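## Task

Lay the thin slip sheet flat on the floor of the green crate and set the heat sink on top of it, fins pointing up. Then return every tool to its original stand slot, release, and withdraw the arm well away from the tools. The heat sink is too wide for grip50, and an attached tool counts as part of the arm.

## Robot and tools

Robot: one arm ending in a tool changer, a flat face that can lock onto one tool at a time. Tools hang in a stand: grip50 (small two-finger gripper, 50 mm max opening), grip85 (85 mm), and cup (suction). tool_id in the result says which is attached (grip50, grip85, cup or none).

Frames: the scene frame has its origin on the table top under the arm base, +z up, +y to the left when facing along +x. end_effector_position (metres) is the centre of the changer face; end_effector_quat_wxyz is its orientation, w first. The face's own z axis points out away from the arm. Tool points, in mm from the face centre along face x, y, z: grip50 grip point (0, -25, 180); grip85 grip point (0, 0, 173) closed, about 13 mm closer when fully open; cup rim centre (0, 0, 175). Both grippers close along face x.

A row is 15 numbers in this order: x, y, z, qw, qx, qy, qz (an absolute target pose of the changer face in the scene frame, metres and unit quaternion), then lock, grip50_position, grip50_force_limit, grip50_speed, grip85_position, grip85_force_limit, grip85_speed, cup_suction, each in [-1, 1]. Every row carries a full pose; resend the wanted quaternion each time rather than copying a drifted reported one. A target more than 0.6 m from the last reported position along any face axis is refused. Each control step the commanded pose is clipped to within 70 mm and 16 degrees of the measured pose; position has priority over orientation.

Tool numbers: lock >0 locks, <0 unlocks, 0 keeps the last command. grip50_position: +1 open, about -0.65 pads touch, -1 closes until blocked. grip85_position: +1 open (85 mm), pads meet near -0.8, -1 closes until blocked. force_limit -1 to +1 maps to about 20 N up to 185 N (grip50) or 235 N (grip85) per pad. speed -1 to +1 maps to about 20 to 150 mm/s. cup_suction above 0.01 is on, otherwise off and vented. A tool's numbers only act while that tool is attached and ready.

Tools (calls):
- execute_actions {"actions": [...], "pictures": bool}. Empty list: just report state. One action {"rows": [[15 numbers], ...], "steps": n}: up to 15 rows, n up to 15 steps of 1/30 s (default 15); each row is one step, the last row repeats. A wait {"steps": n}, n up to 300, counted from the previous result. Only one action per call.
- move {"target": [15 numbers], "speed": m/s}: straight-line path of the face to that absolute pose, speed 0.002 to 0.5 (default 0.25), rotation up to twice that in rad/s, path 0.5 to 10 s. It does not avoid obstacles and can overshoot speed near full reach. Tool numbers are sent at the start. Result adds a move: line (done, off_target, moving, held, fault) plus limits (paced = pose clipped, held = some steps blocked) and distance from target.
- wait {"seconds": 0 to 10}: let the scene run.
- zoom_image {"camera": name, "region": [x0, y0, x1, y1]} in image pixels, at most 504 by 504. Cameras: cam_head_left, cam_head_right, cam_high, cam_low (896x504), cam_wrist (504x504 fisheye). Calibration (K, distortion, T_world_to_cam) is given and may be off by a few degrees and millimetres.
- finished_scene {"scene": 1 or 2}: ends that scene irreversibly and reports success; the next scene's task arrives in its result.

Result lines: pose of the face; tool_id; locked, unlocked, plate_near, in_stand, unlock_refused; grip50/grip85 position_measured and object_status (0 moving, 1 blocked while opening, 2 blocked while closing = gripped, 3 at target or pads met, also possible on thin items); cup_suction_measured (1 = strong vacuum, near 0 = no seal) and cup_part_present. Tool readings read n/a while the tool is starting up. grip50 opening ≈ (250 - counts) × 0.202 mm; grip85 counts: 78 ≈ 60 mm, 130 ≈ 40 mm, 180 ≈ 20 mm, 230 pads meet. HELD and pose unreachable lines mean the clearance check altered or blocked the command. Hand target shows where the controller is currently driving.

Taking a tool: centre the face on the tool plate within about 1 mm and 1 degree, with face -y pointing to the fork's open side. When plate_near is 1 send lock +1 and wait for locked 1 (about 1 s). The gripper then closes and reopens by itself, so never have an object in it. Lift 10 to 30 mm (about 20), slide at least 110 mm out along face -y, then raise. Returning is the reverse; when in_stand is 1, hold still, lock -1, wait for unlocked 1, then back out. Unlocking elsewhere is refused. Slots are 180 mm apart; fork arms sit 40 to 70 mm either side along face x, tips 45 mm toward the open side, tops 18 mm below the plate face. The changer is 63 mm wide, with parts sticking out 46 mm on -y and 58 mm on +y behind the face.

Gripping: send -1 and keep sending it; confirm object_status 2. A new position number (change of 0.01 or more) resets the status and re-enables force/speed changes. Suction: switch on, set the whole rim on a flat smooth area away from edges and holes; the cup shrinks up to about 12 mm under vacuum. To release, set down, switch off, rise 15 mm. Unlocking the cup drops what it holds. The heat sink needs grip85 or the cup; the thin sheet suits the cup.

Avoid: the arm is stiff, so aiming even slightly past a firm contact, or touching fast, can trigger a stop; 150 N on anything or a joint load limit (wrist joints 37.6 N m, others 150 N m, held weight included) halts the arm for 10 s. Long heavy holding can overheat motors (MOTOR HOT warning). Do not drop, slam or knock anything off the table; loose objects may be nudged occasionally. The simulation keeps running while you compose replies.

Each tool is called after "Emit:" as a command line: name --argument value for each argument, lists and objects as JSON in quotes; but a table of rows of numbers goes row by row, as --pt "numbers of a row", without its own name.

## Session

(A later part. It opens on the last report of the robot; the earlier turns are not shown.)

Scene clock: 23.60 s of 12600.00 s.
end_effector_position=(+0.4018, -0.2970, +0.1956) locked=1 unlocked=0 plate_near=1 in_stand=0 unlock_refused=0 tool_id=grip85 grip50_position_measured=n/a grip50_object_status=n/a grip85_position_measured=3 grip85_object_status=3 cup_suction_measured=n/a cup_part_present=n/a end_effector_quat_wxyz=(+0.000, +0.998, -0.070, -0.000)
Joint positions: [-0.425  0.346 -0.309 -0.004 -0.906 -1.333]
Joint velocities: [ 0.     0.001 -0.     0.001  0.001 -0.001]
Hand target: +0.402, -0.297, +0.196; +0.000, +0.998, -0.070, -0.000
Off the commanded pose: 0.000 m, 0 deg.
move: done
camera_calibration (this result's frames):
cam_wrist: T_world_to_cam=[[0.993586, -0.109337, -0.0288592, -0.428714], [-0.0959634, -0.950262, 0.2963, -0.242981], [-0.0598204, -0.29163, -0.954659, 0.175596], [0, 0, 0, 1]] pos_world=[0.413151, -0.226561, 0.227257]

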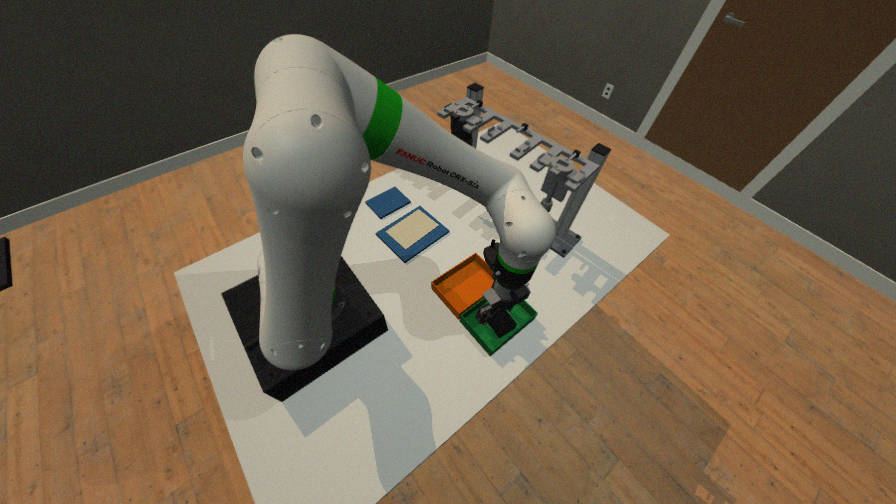

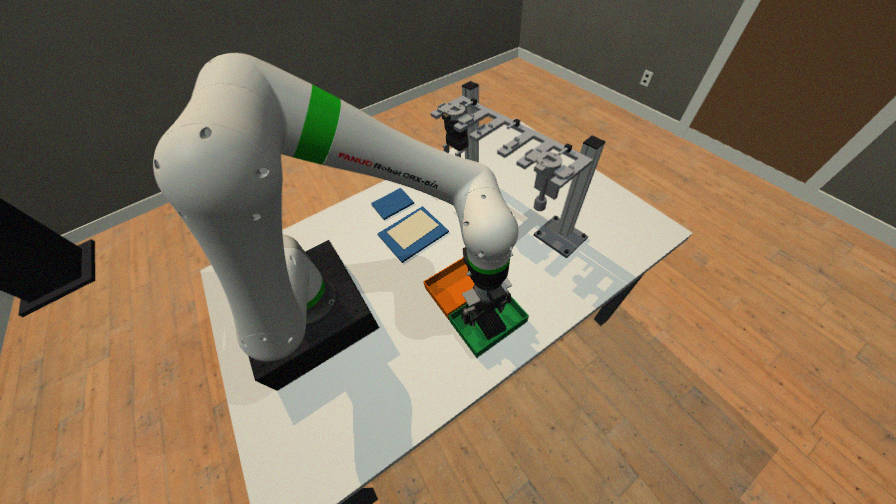

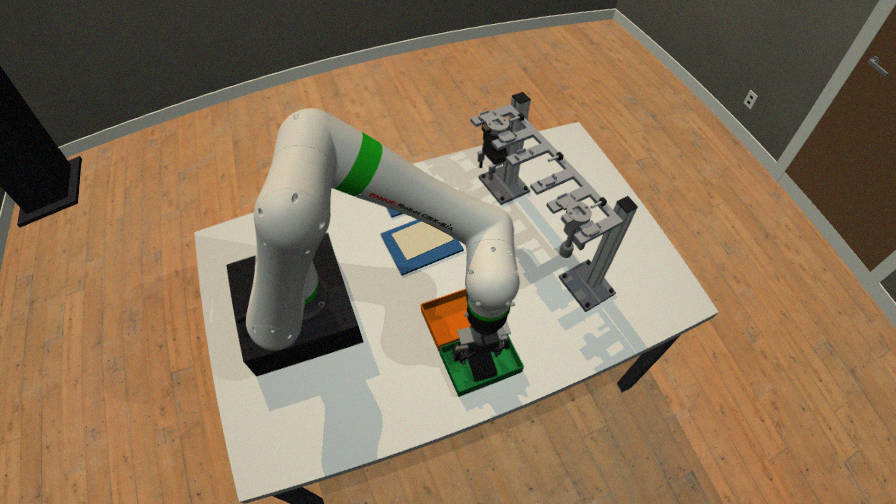

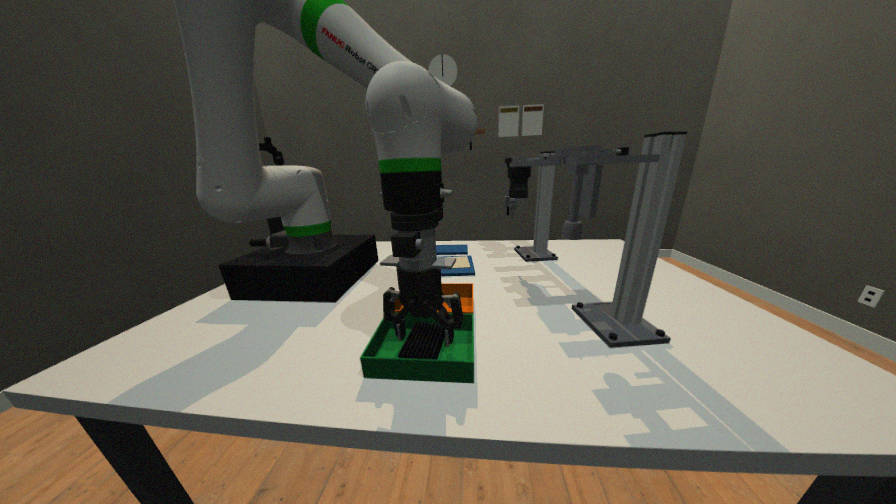

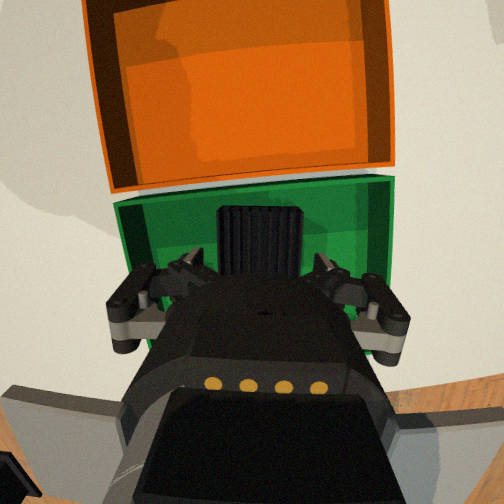

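Emit:
move --target '[0.402,-0.297,0.1955,0,1,-0.07,0,0,1,0,0,-1,-0.3,-0.5,0]'

Emit:
move --target '[0.402,-0.297,0.26,0,1,-0.07,0,0,1,0,0,-1,-0.3,-0.5,0]' --speed 0.1

Emit:
move --target '[0.407,-0.162,0.26,0,1,-0.01,0,0,1,0,0,-1,-0.3,-0.5,0]' --speed 0.15

Emit:
move --target '[0.407,-0.162,0.197,0,1,-0.01,0,0,1,0,0,-1,-0.3,-0.5,0]' --speed 0.04

Emit:
move --target '[0.407,-0.162,0.197,0,1,-0.01,0,0,1,0,0,1,-0.3,-0.5,0]'

Emit:
move --target '[0.407,-0.162,0.26,0,1,-0.01,0,0,1,0,0,1,-0.3,-0.5,0]' --speed 0.1

Emit:
move --target '[0.5173,-0.011,0.379,0,0.66,0.7513,0,0,1,0,0,1,0,0,0]' --speed 0.35

Emit:
move --target '[0.676,0.0096,0.379,0,0.66,0.7513,0,0,1,0,0,1,0,0,0]' --speed 0.1

Emit:
move --target '[0.676,0.0096,0.3596,0,0.66,0.7513,0,0,1,0,0,1,0,0,0]' --speed 0.02

Emit:
execute_actions --actions '[{"rows":[[0.676,0.0096,0.3596,0,0.66,0.7513,0,-1,1,0,0,1,0,0,0]]}]' --pictures false

Emit:
execute_actions --actions '[{"steps":30}]' --pictures false

Scene clock: 28.17 s of 12600.00 s.
end_effector_position=(+0.4021, -0.2970, +0.1956) locked=1 unlocked=0 plate_near=1 in_stand=0 unlock_refused=0 tool_id=grip85 grip50_position_measured=n/a grip50_object_status=n/a grip85_position_measured=80 grip85_object_status=2 cup_suction_measured=n/a cup_part_present=n/a end_effector_quat_wxyz=(+0.000, +0.998, -0.070, +0.000)
Joint positions: [-0.425  0.346 -0.308 -0.005 -0.907 -1.332]
Joint velocities: [-0.001 -0.    -0.     0.001  0.001 -0.   ]
Hand target: +0.402, -0.297, +0.195; -0.000, +0.998, -0.070, -0.000
Off the commanded pose: 0.000 m, 0 deg.
move: done
camera_calibration (this result's frames):
cam_wrist: T_world_to_cam=[[0.993623, -0.109017, -0.0287864, -0.428907], [-0.0956909, -0.950349, 0.296107, -0.243076], [-0.059638, -0.291464, -0.954721, 0.175567], [0, 0, 0, 1]] pos_world=[0.413382, -0.226594, 0.227248]

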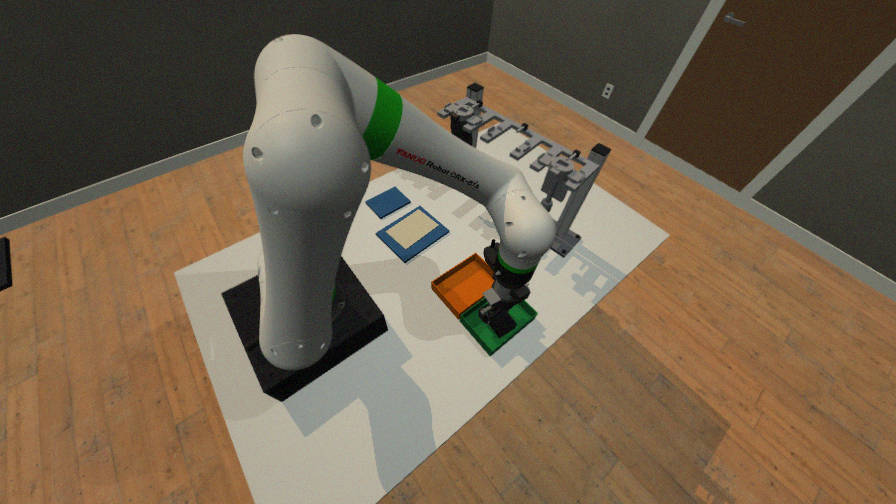

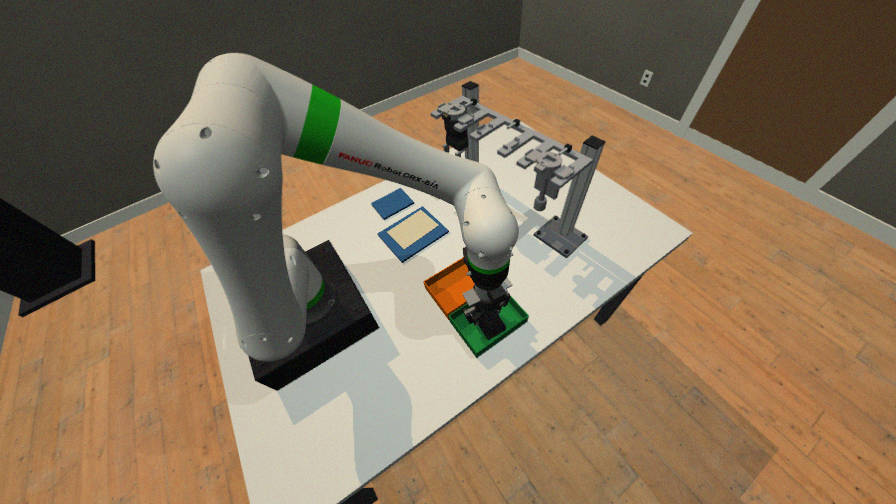

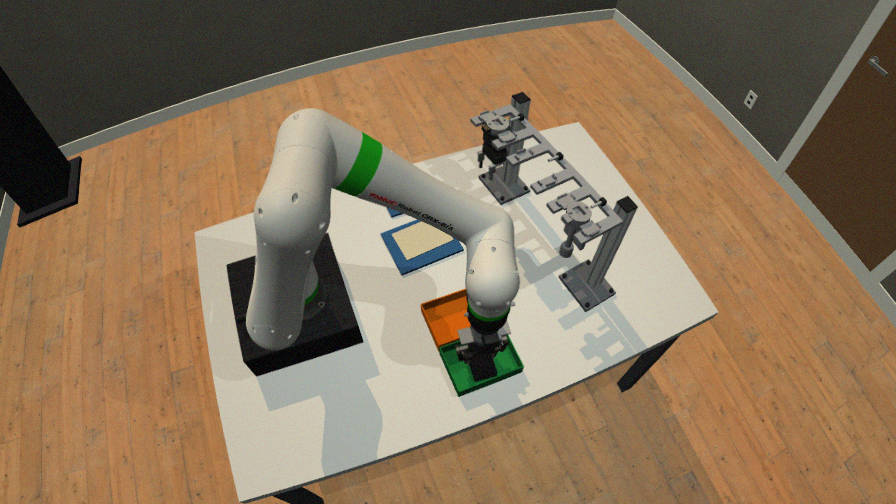

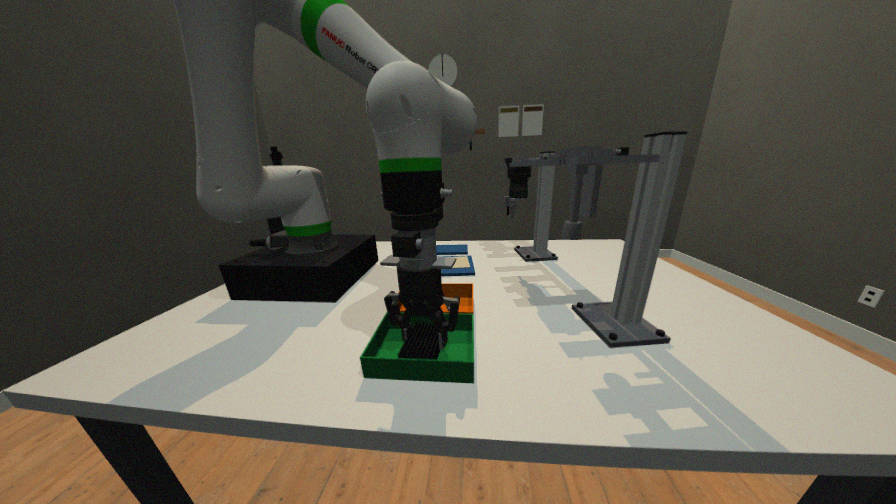

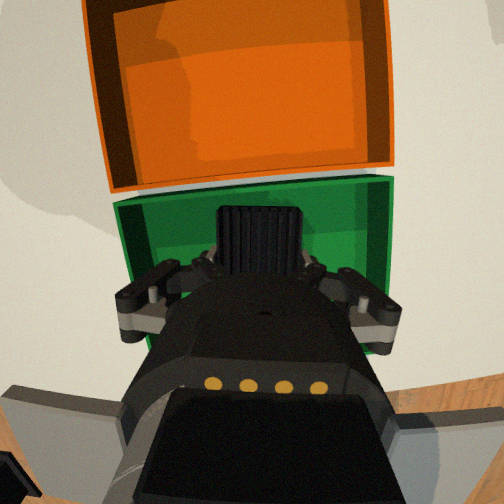

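Scene clock: 29.17 s of 12600.00 s.
end_effector_position=(+0.4023, -0.2971, +0.2599) locked=1 unlocked=0 plate_near=1 in_stand=0 unlock_refused=0 tool_id=grip85 grip50_position_measured=n/a grip50_object_status=n/a grip85_position_measured=80 grip85_object_status=2 cup_suction_measured=n/a cup_part_present=n/a end_effector_quat_wxyz=(-0.000, +0.998, -0.070, -0.000)
Joint positions: [-0.425  0.256 -0.25  -0.004 -1.055 -1.332]
Joint velocities: [-0.001 -0.001  0.001 -0.002 -0.001 -0.   ]
Hand target: +0.402, -0.297, +0.260; -0.000, +0.998, -0.070, +0.000
Off the commanded pose: 0.000 m, 0 deg.
move: done
camera_calibration (this result's frames):
cam_wrist: T_world_to_cam=[[0.993671, -0.108557, -0.0288542, -0.427127], [-0.0952389, -0.950433, 0.295984, -0.262334], [-0.0595552, -0.291362, -0.954757, 0.236998], [0, 0, 0, 1]] pos_world=[0.413554, -0.226646, 0.291598]

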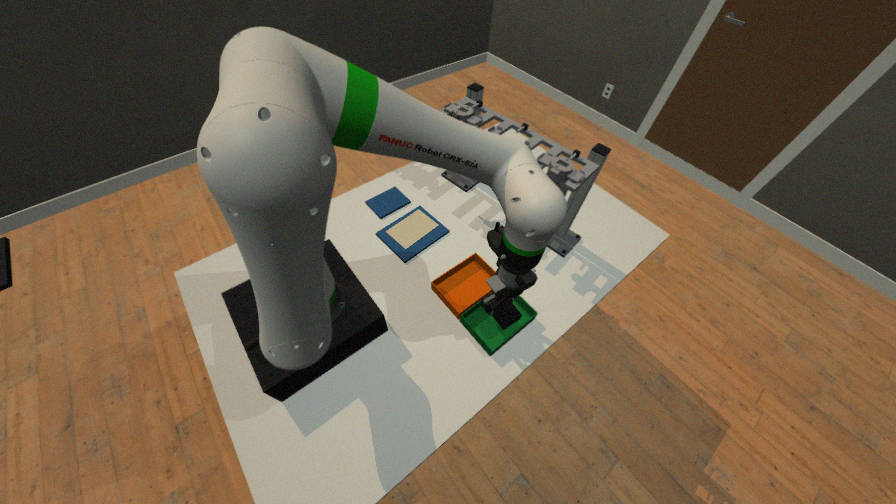

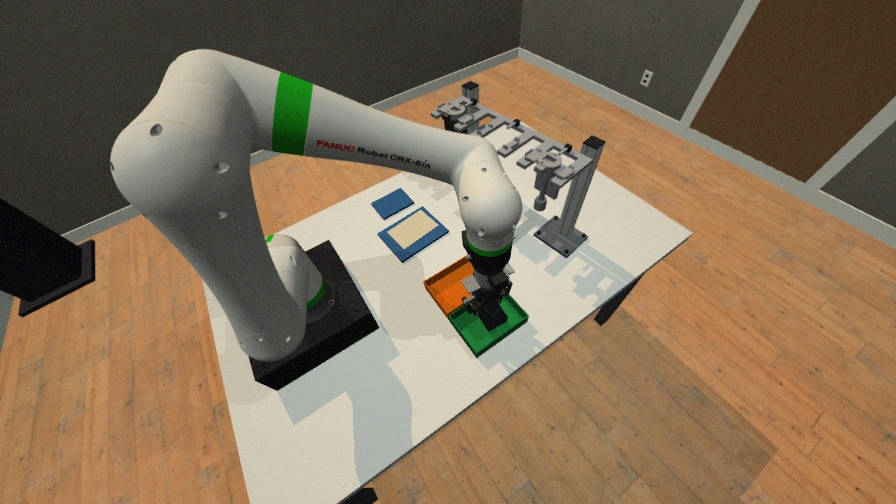

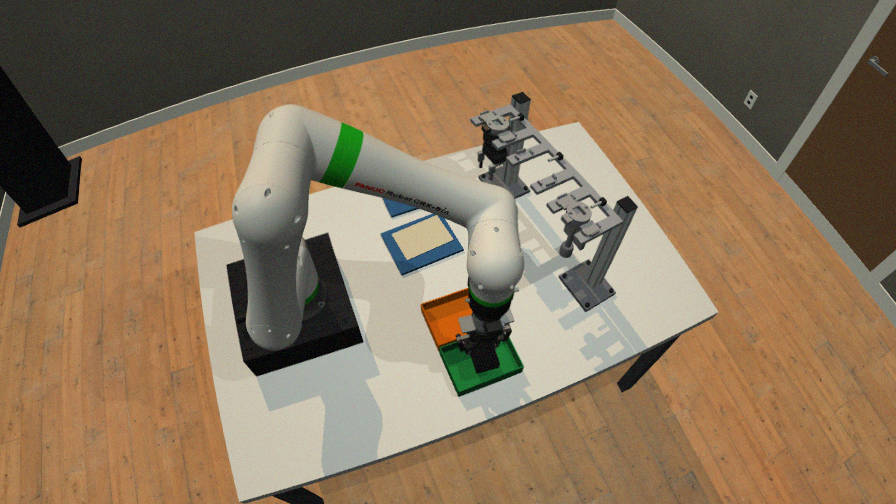

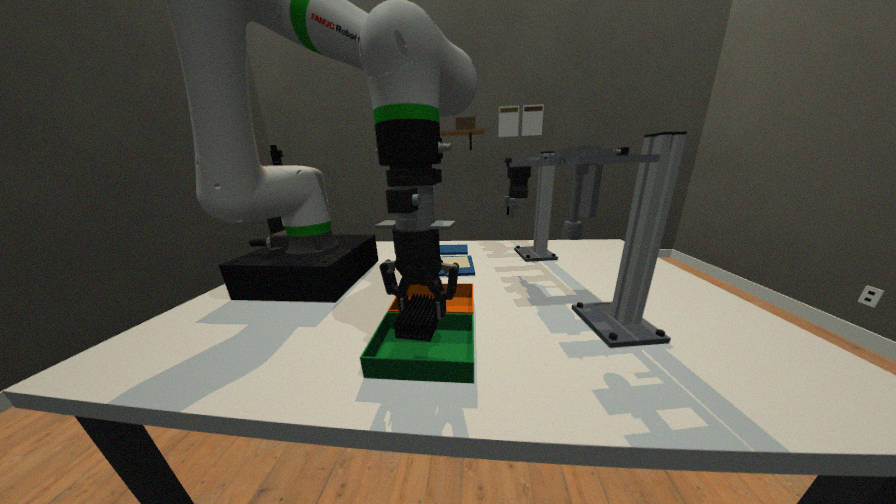

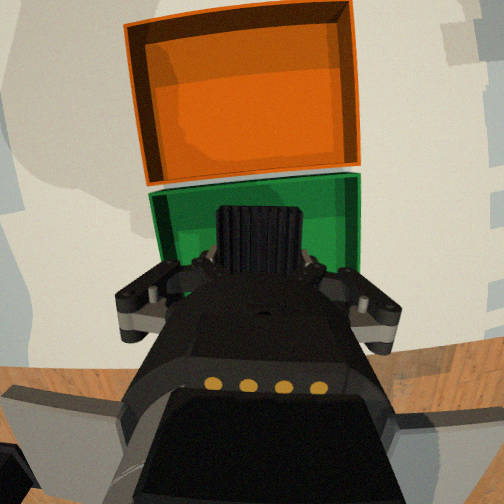

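Scene clock: 30.47 s of 12600.00 s.
end_effector_position=(+0.4072, -0.1622, +0.2602) locked=1 unlocked=0 plate_near=1 in_stand=0 unlock_refused=0 tool_id=grip85 grip50_position_measured=n/a grip50_object_status=n/a grip85_position_measured=80 grip85_object_status=2 cup_suction_measured=n/a cup_part_present=n/a end_effector_quat_wxyz=(+0.000, +1.000, -0.010, -0.000)
Joint positions: [-0.128  0.11  -0.425  0.    -1.026 -1.513]
Joint velocities: [ 0.001  0.    -0.001 -0.002 -0.    -0.001]
Hand target: +0.407, -0.162, +0.260; +0.000, +1.000, -0.010, -0.000
Off the commanded pose: 0.000 m, 0 deg.
move: done
camera_calibration (this result's frames):
cam_wrist: T_world_to_cam=[[0.999502, 0.010319, -0.0298115, -0.40023], [0.0187081, -0.954773, 0.296747, -0.181054], [-0.025401, -0.297157, -0.954491, 0.261927], [0, 0, 0, 1]] pos_world=[0.410071, -0.0909023, 0.291802]

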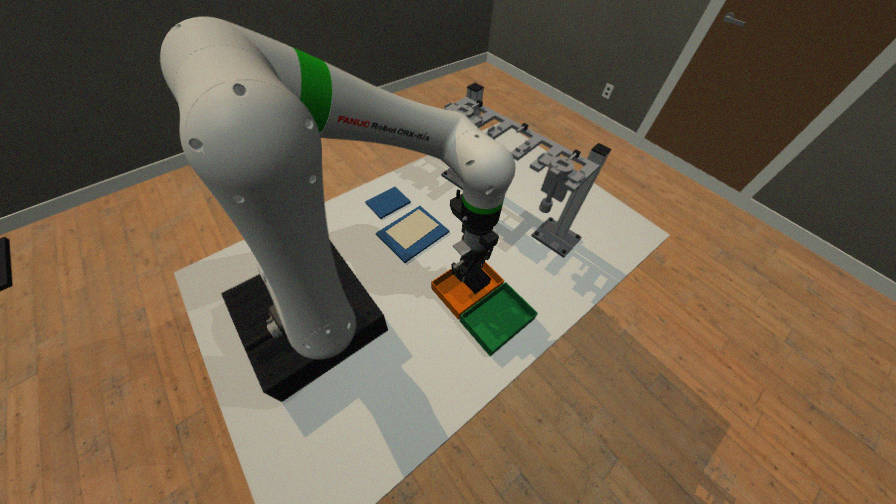

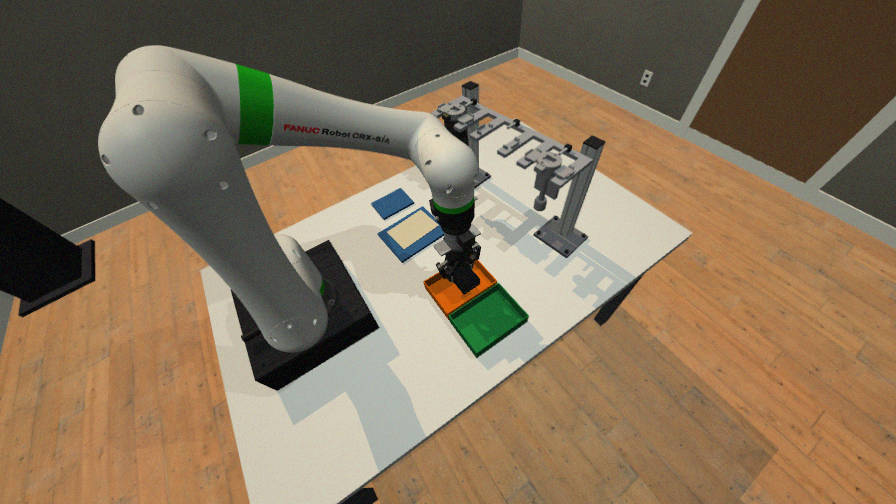

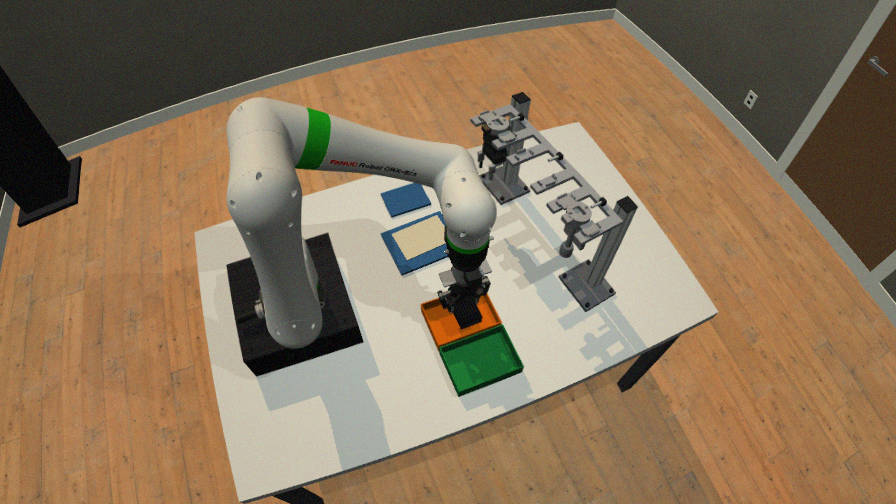

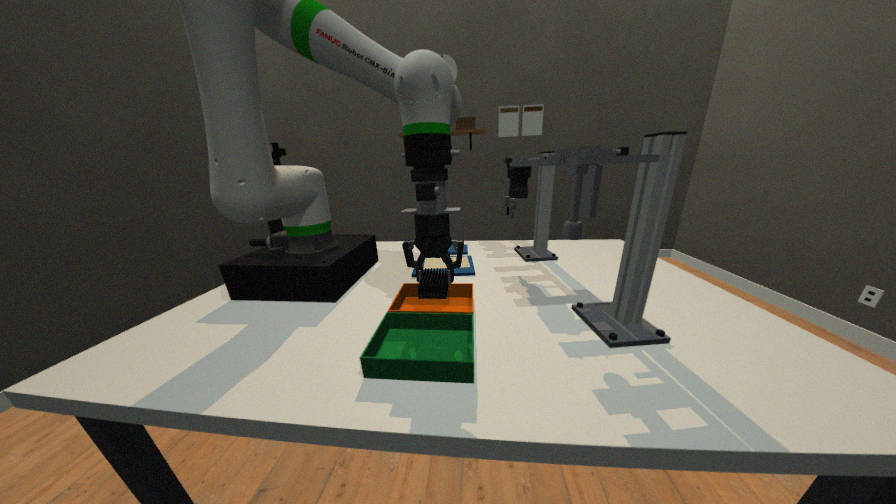

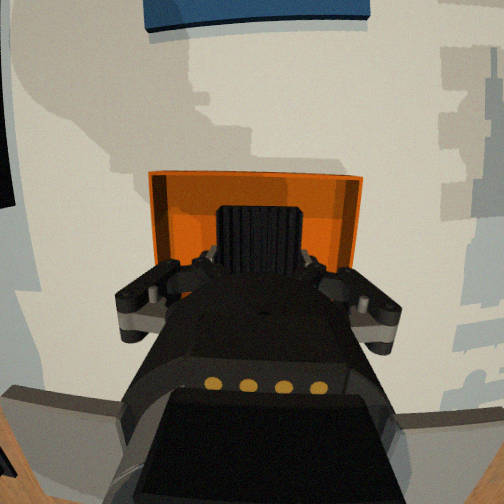

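Scene clock: 32.33 s of 12600.00 s.
end_effector_position=(+0.4067, -0.1620, +0.1971) locked=1 unlocked=0 plate_near=1 in_stand=0 unlock_refused=0 tool_id=grip85 grip50_position_measured=n/a grip50_object_status=n/a grip85_position_measured=80 grip85_object_status=2 cup_suction_measured=n/a cup_part_present=n/a end_effector_quat_wxyz=(+0.000, +1.000, -0.010, +0.000)
Joint positions: [-0.127  0.209 -0.487 -0.001 -0.864 -1.513]
Joint velocities: [ 0.    -0.     0.    -0.001  0.001 -0.   ]
Hand target: +0.407, -0.162, +0.197; +0.000, +1.000, -0.010, -0.000
Off the commanded pose: 0.000 m, 0 deg.
move: done
camera_calibration (this result's frames):
cam_wrist: T_world_to_cam=[[0.999535, 0.00997676, -0.0288287, -0.401906], [0.018078, -0.954917, 0.296323, -0.161865], [-0.0245726, -0.296706, -0.954653, 0.201525], [0, 0, 0, 1]] pos_world=[0.409598, -0.0907638, 0.228765]

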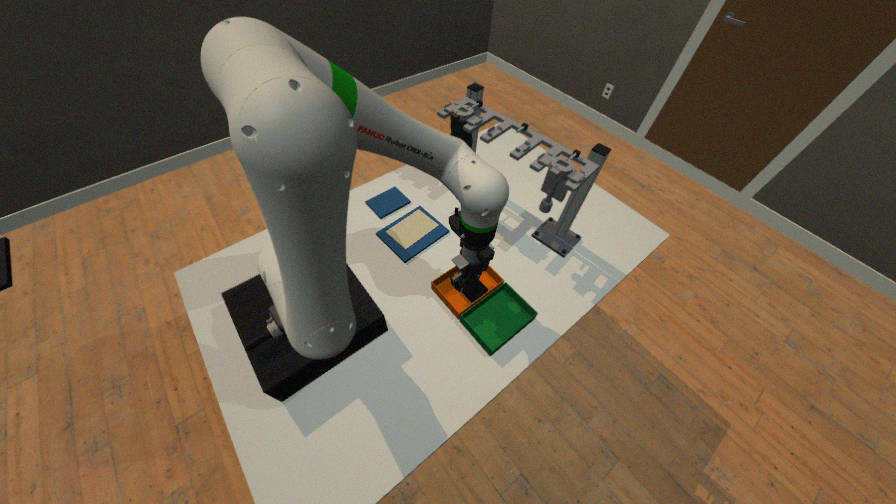

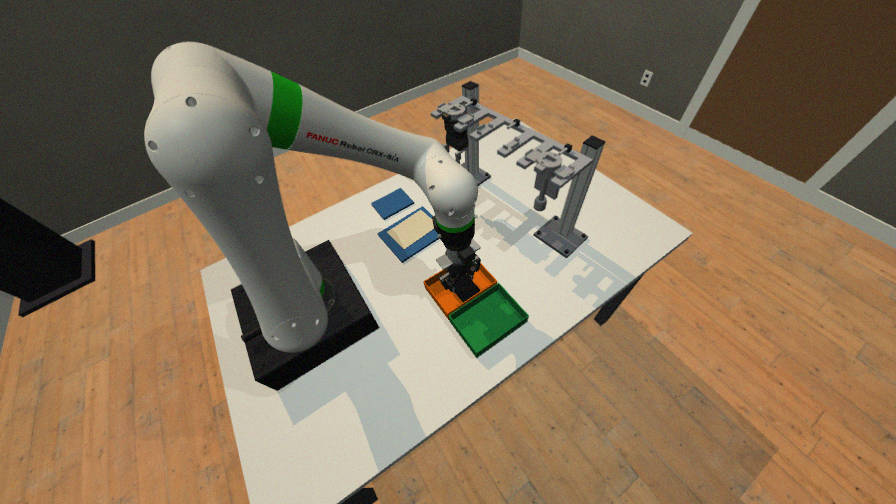

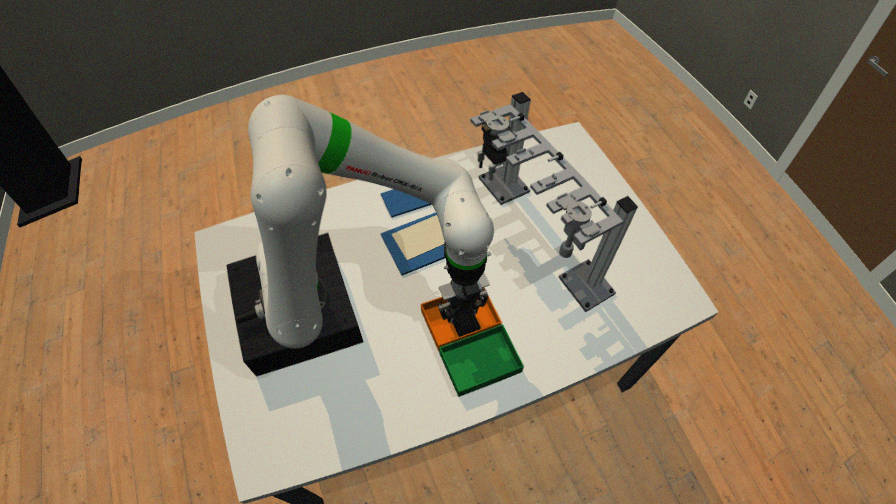

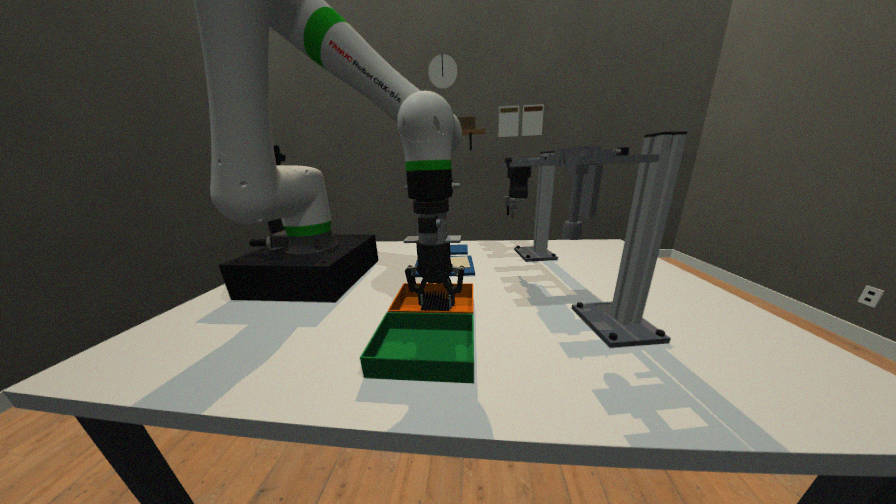

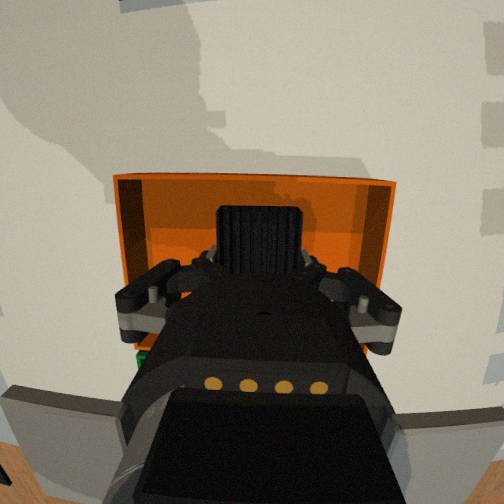

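Scene clock: 33.27 s of 12600.00 s.
end_effector_position=(+0.4070, -0.1620, +0.1970) locked=1 unlocked=0 plate_near=1 in_stand=0 unlock_refused=0 tool_id=grip85 grip50_position_measured=n/a grip50_object_status=n/a grip85_position_measured=3 grip85_object_status=0 cup_suction_measured=n/a cup_part_present=n/a end_effector_quat_wxyz=(+0.000, +1.000, -0.010, +0.000)
Joint positions: [-0.127  0.21  -0.487 -0.001 -0.864 -1.512]
Joint velocities: [ 0.    -0.    -0.001 -0.002  0.    -0.001]
Hand target: +0.407, -0.162, +0.197; +0.000, +1.000, -0.010, +0.000
Off the commanded pose: 0.000 m, 0 deg.
move: done
camera_calibration (this result's frames):
cam_wrist: T_world_to_cam=[[0.999531, 0.0104535, -0.0287954, -0.402113], [0.0185178, -0.954978, 0.296097, -0.161955], [-0.0244038, -0.296491, -0.954724, 0.201424], [0, 0, 0, 1]] pos_world=[0.409838, -0.0907398, 0.22868]

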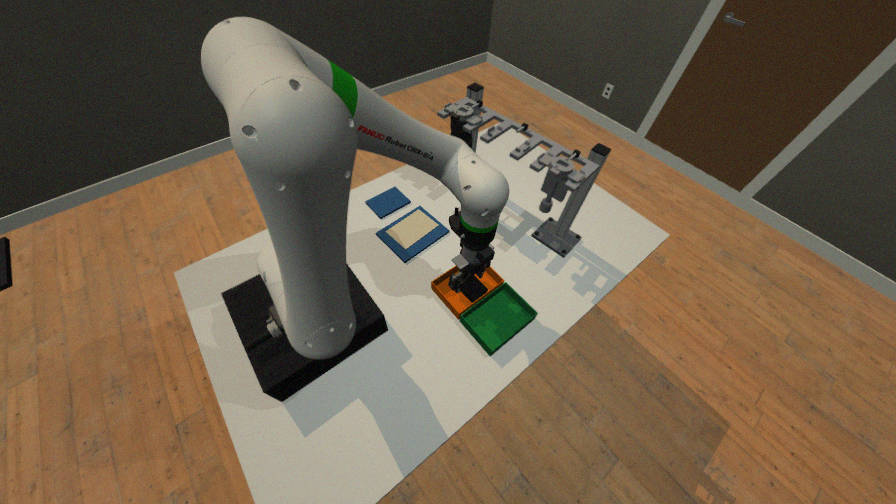

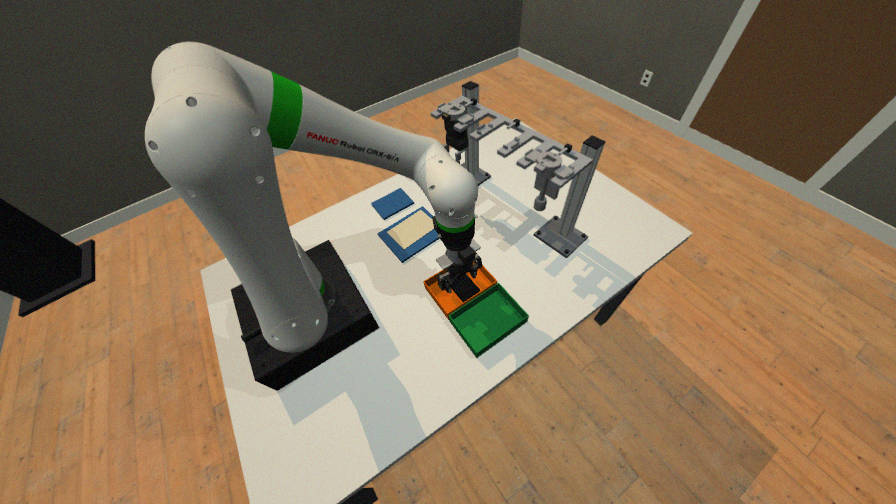

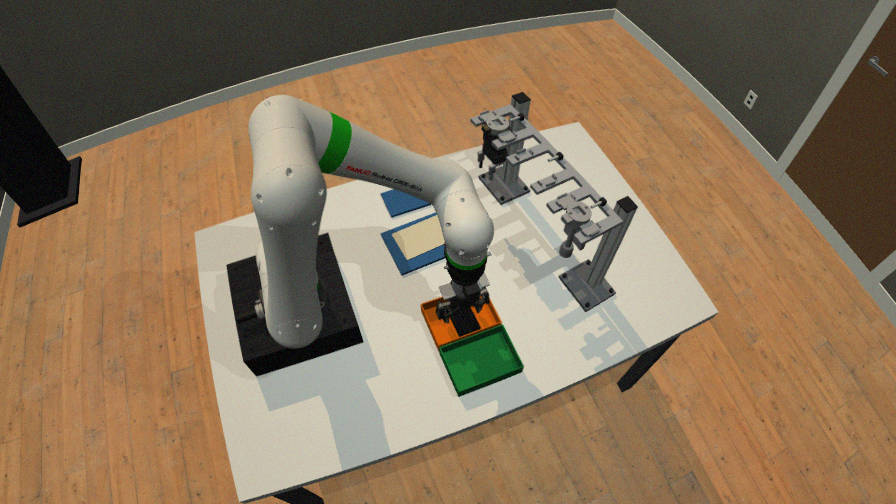

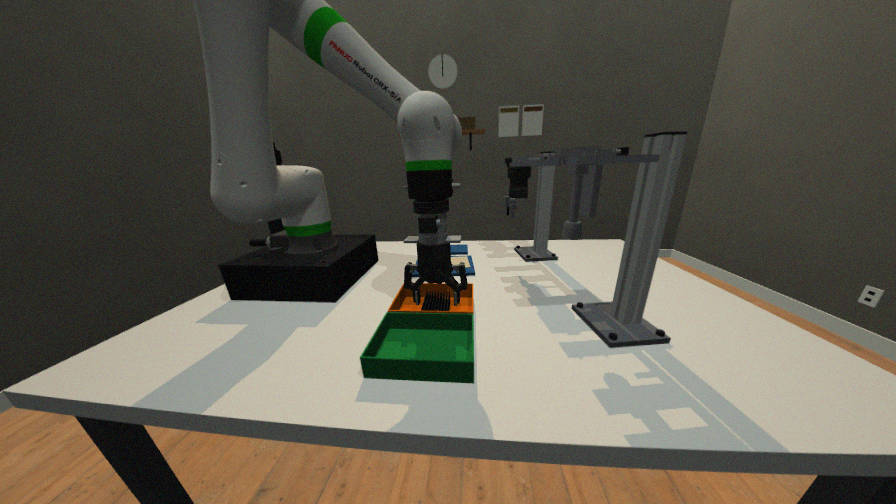

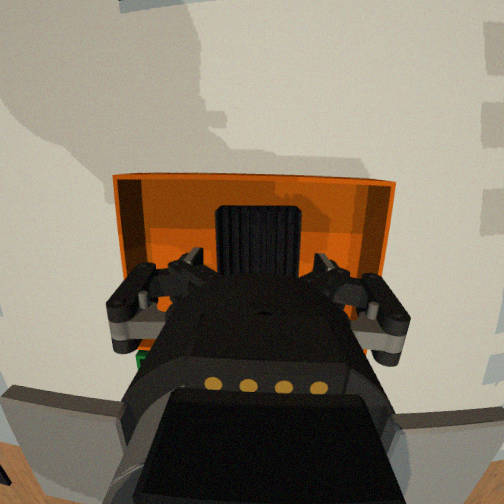

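Scene clock: 34.27 s of 12600.00 s.
end_effector_position=(+0.4073, -0.1619, +0.2599) locked=1 unlocked=0 plate_near=1 in_stand=0 unlock_refused=0 tool_id=grip85 grip50_position_measured=n/a grip50_object_status=n/a grip85_position_measured=3 grip85_object_status=3 cup_suction_measured=n/a cup_part_present=n/a end_effector_quat_wxyz=(-0.000, +1.000, -0.010, -0.000)
Joint positions: [-0.127  0.111 -0.425 -0.001 -1.025 -1.512]
Joint velocities: [ 0.    -0.001  0.     0.002 -0.001 -0.001]
Hand target: +0.407, -0.162, +0.260; -0.000, +1.000, -0.010, +0.000
Off the commanded pose: 0.000 m, 0 deg.
move: done
camera_calibration (this result's frames):
cam_wrist: T_world_to_cam=[[0.999522, 0.01104, -0.0288658, -0.400461], [0.0190949, -0.955018, 0.295934, -0.180726], [-0.0243002, -0.296344, -0.954772, 0.261495], [0, 0, 0, 1]] pos_world=[0.410075, -0.0906832, 0.291592]

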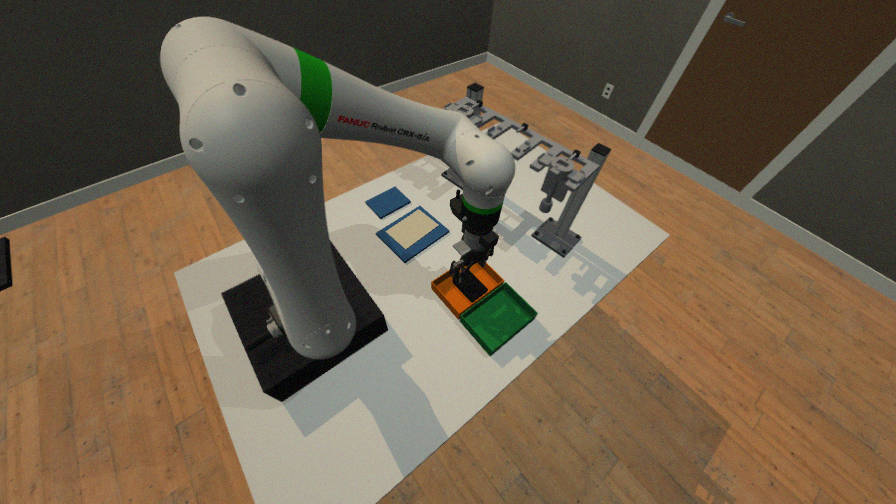

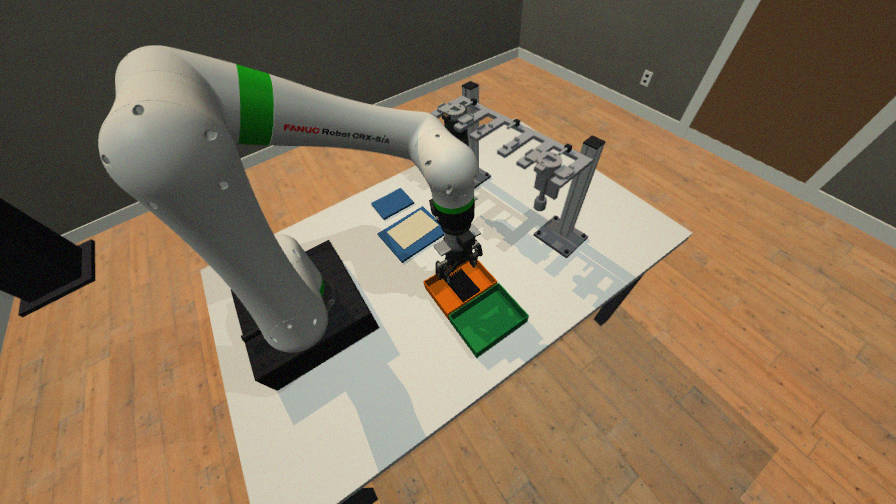

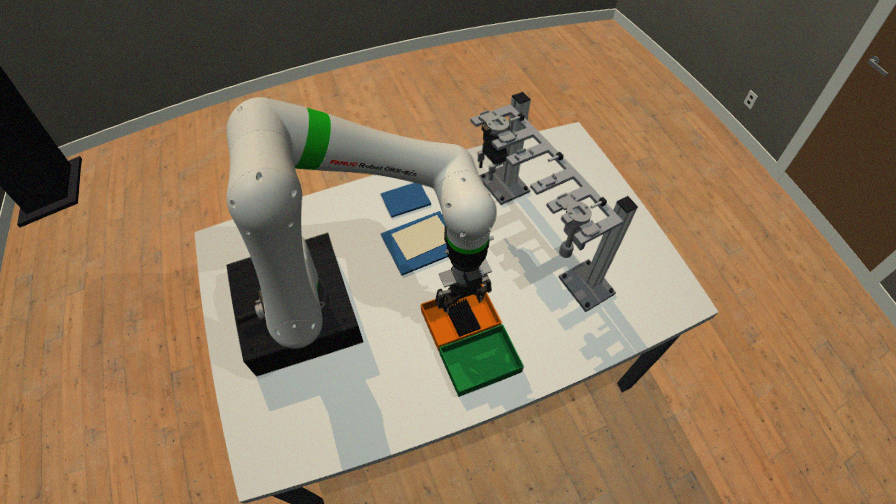

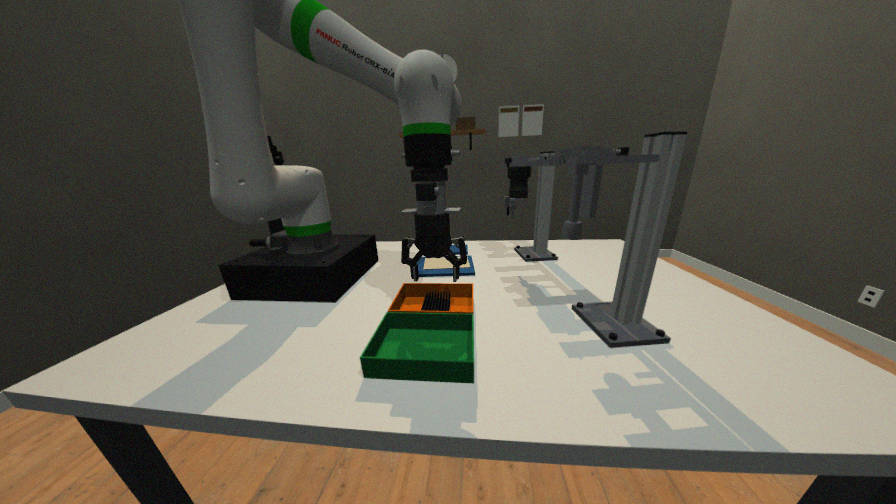

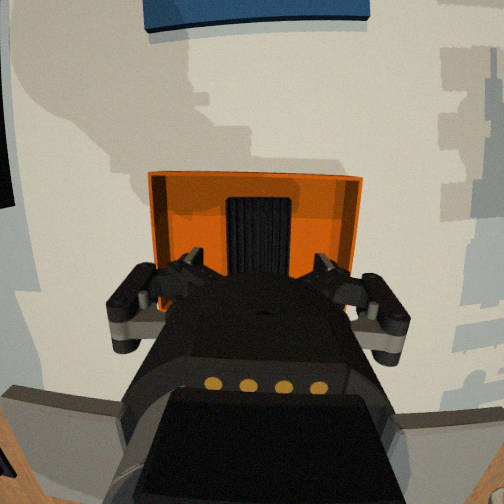

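Scene clock: 37.17 s of 12600.00 s.
end_effector_position=(+0.5181, -0.0114, +0.3787) locked=1 unlocked=0 plate_near=1 in_stand=0 unlock_refused=0 tool_id=grip85 grip50_position_measured=n/a grip50_object_status=n/a grip85_position_measured=3 grip85_object_status=3 cup_suction_measured=n/a cup_part_present=n/a end_effector_quat_wxyz=(-0.000, +0.660, +0.752, -0.001)
Joint positions: [ 0.185  0.189 -0.034  0.003 -1.338 -0.105]
Joint velocities: [-0.001  0.    -0.    -0.002 -0.     0.002]
Hand target: +0.518, -0.011, +0.379; -0.000, +0.660, +0.752, -0.000
Off the commanded pose: 0.001 m, 0 deg.
move: done
camera_calibration (this result's frames):
cam_wrist: T_world_to_cam=[[-0.15977, 0.986715, -0.0294537, 0.102485], [0.941719, 0.161297, 0.295208, -0.539259], [0.296037, 0.0194284, -0.954979, 0.259927], [0, 0, 0, 1]] pos_world=[0.447257, -0.0191924, 0.410436]

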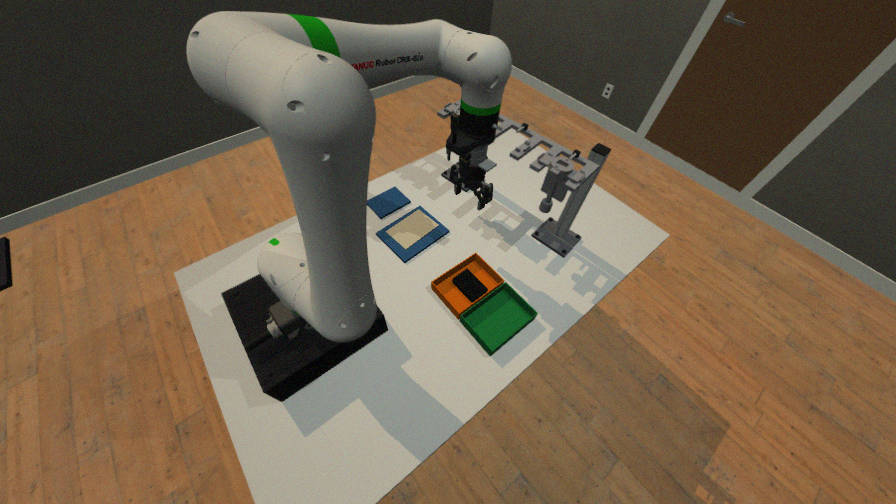

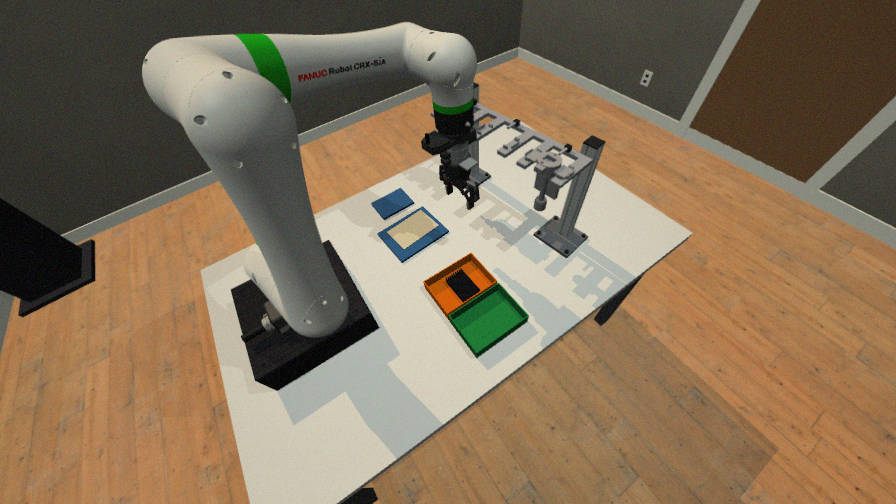

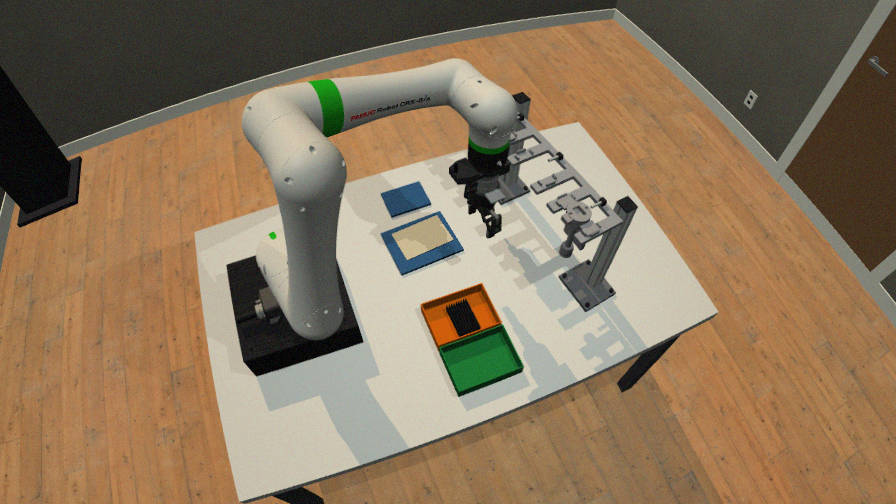

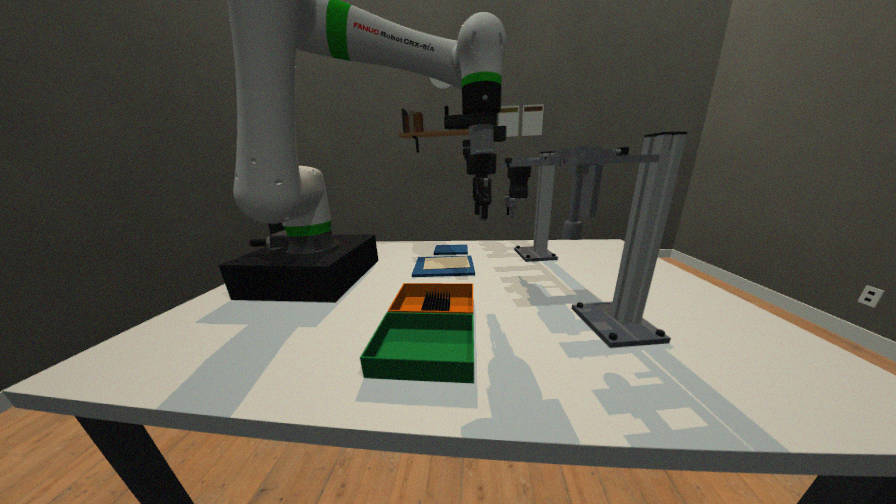

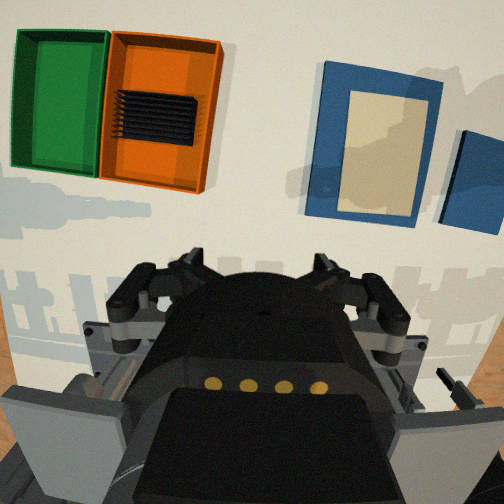

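Scene clock: 39.13 s of 12600.00 s.
end_effector_position=(+0.6762, +0.0091, +0.3786) locked=1 unlocked=0 plate_near=1 in_stand=0 unlock_refused=0 tool_id=grip85 grip50_position_measured=n/a grip50_object_status=n/a grip85_position_measured=3 grip85_object_status=3 cup_suction_measured=n/a cup_part_present=n/a end_effector_quat_wxyz=(-0.000, +0.660, +0.751, +0.000)
Joint positions: [ 0.159  0.594  0.522  0.002 -1.489 -0.079]
Joint velocities: [ 0.     0.001  0.002 -0.001 -0.001 -0.001]
Hand target: +0.676, +0.009, +0.379; -0.000, +0.660, +0.751, +0.000
Off the commanded pose: 0.001 m, 0 deg.
move: done
camera_calibration (this result's frames):
cam_wrist: T_world_to_cam=[[-0.159359, 0.986804, -0.0286885, 0.106933], [0.941527, 0.160658, 0.296169, -0.691602], [0.29687, 0.0201862, -0.954705, 0.211949], [0, 0, 0, 1]] pos_world=[0.605281, 0.00131121, 0.410247]

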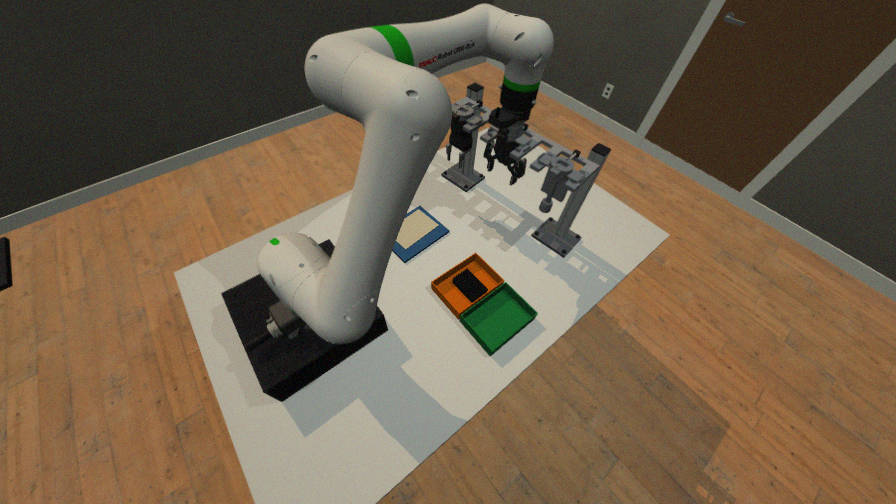

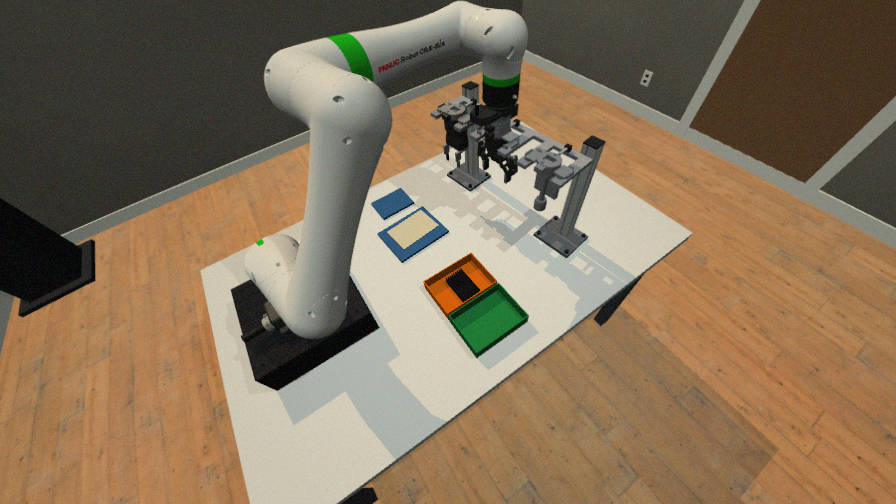

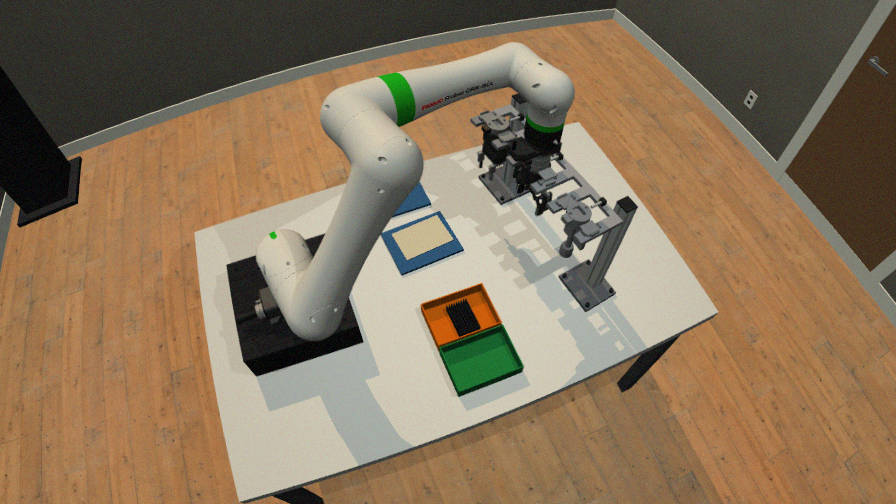

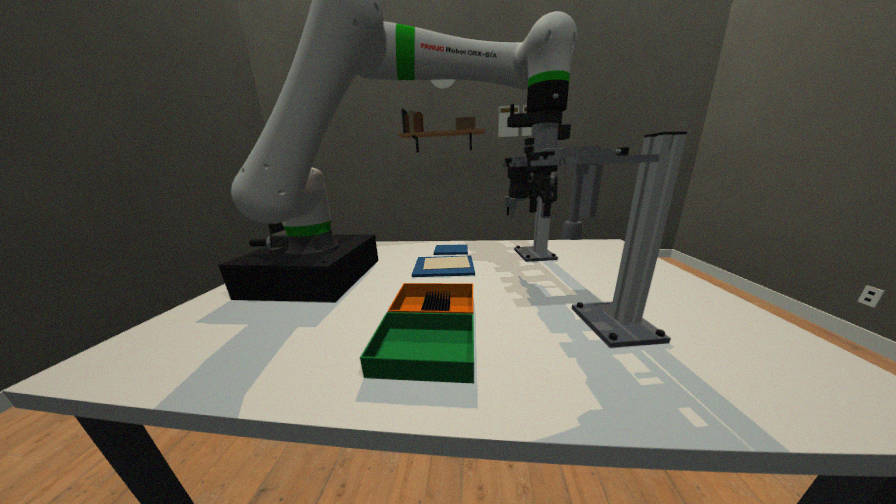

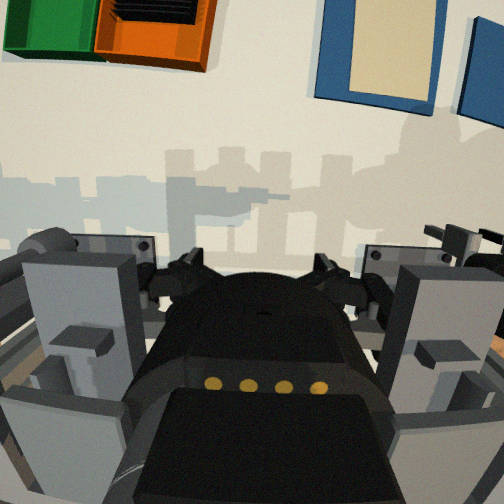

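Scene clock: 40.30 s of 12600.00 s.
end_effector_position=(+0.6759, +0.0097, +0.3596) locked=1 unlocked=0 plate_near=1 in_stand=1 unlock_refused=0 tool_id=grip85 grip50_position_measured=n/a grip50_object_status=n/a grip85_position_measured=3 grip85_object_status=3 cup_suction_measured=n/a cup_part_present=n/a end_effector_quat_wxyz=(-0.000, +0.660, +0.751, +0.000)
Joint positions: [ 0.16   0.599  0.485  0.002 -1.447 -0.08 ]
Joint velocities: [ 0.001  0.     0.001 -0.001  0.001 -0.   ]
Hand target: +0.676, +0.010, +0.360; +0.000, +0.660, +0.751, -0.000
Off the commanded pose: 0.000 m, 0 deg.
move: done
camera_calibration (this result's frames):
cam_wrist: T_world_to_cam=[[-0.158835, 0.986889, -0.0286545, 0.105462], [0.941635, 0.160149, 0.2961, -0.685877], [0.296806, 0.0200488, -0.954727, 0.193978], [0, 0, 0, 1]] pos_world=[0.605023, 0.00187392, 0.391306]

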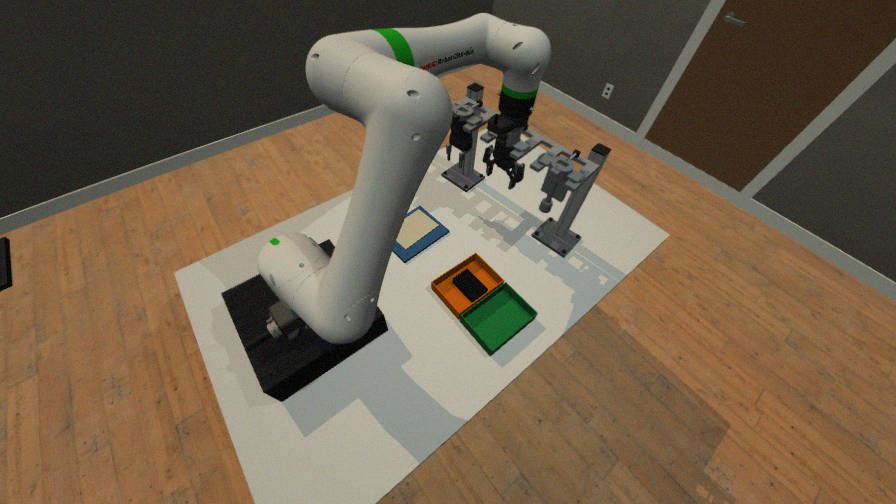

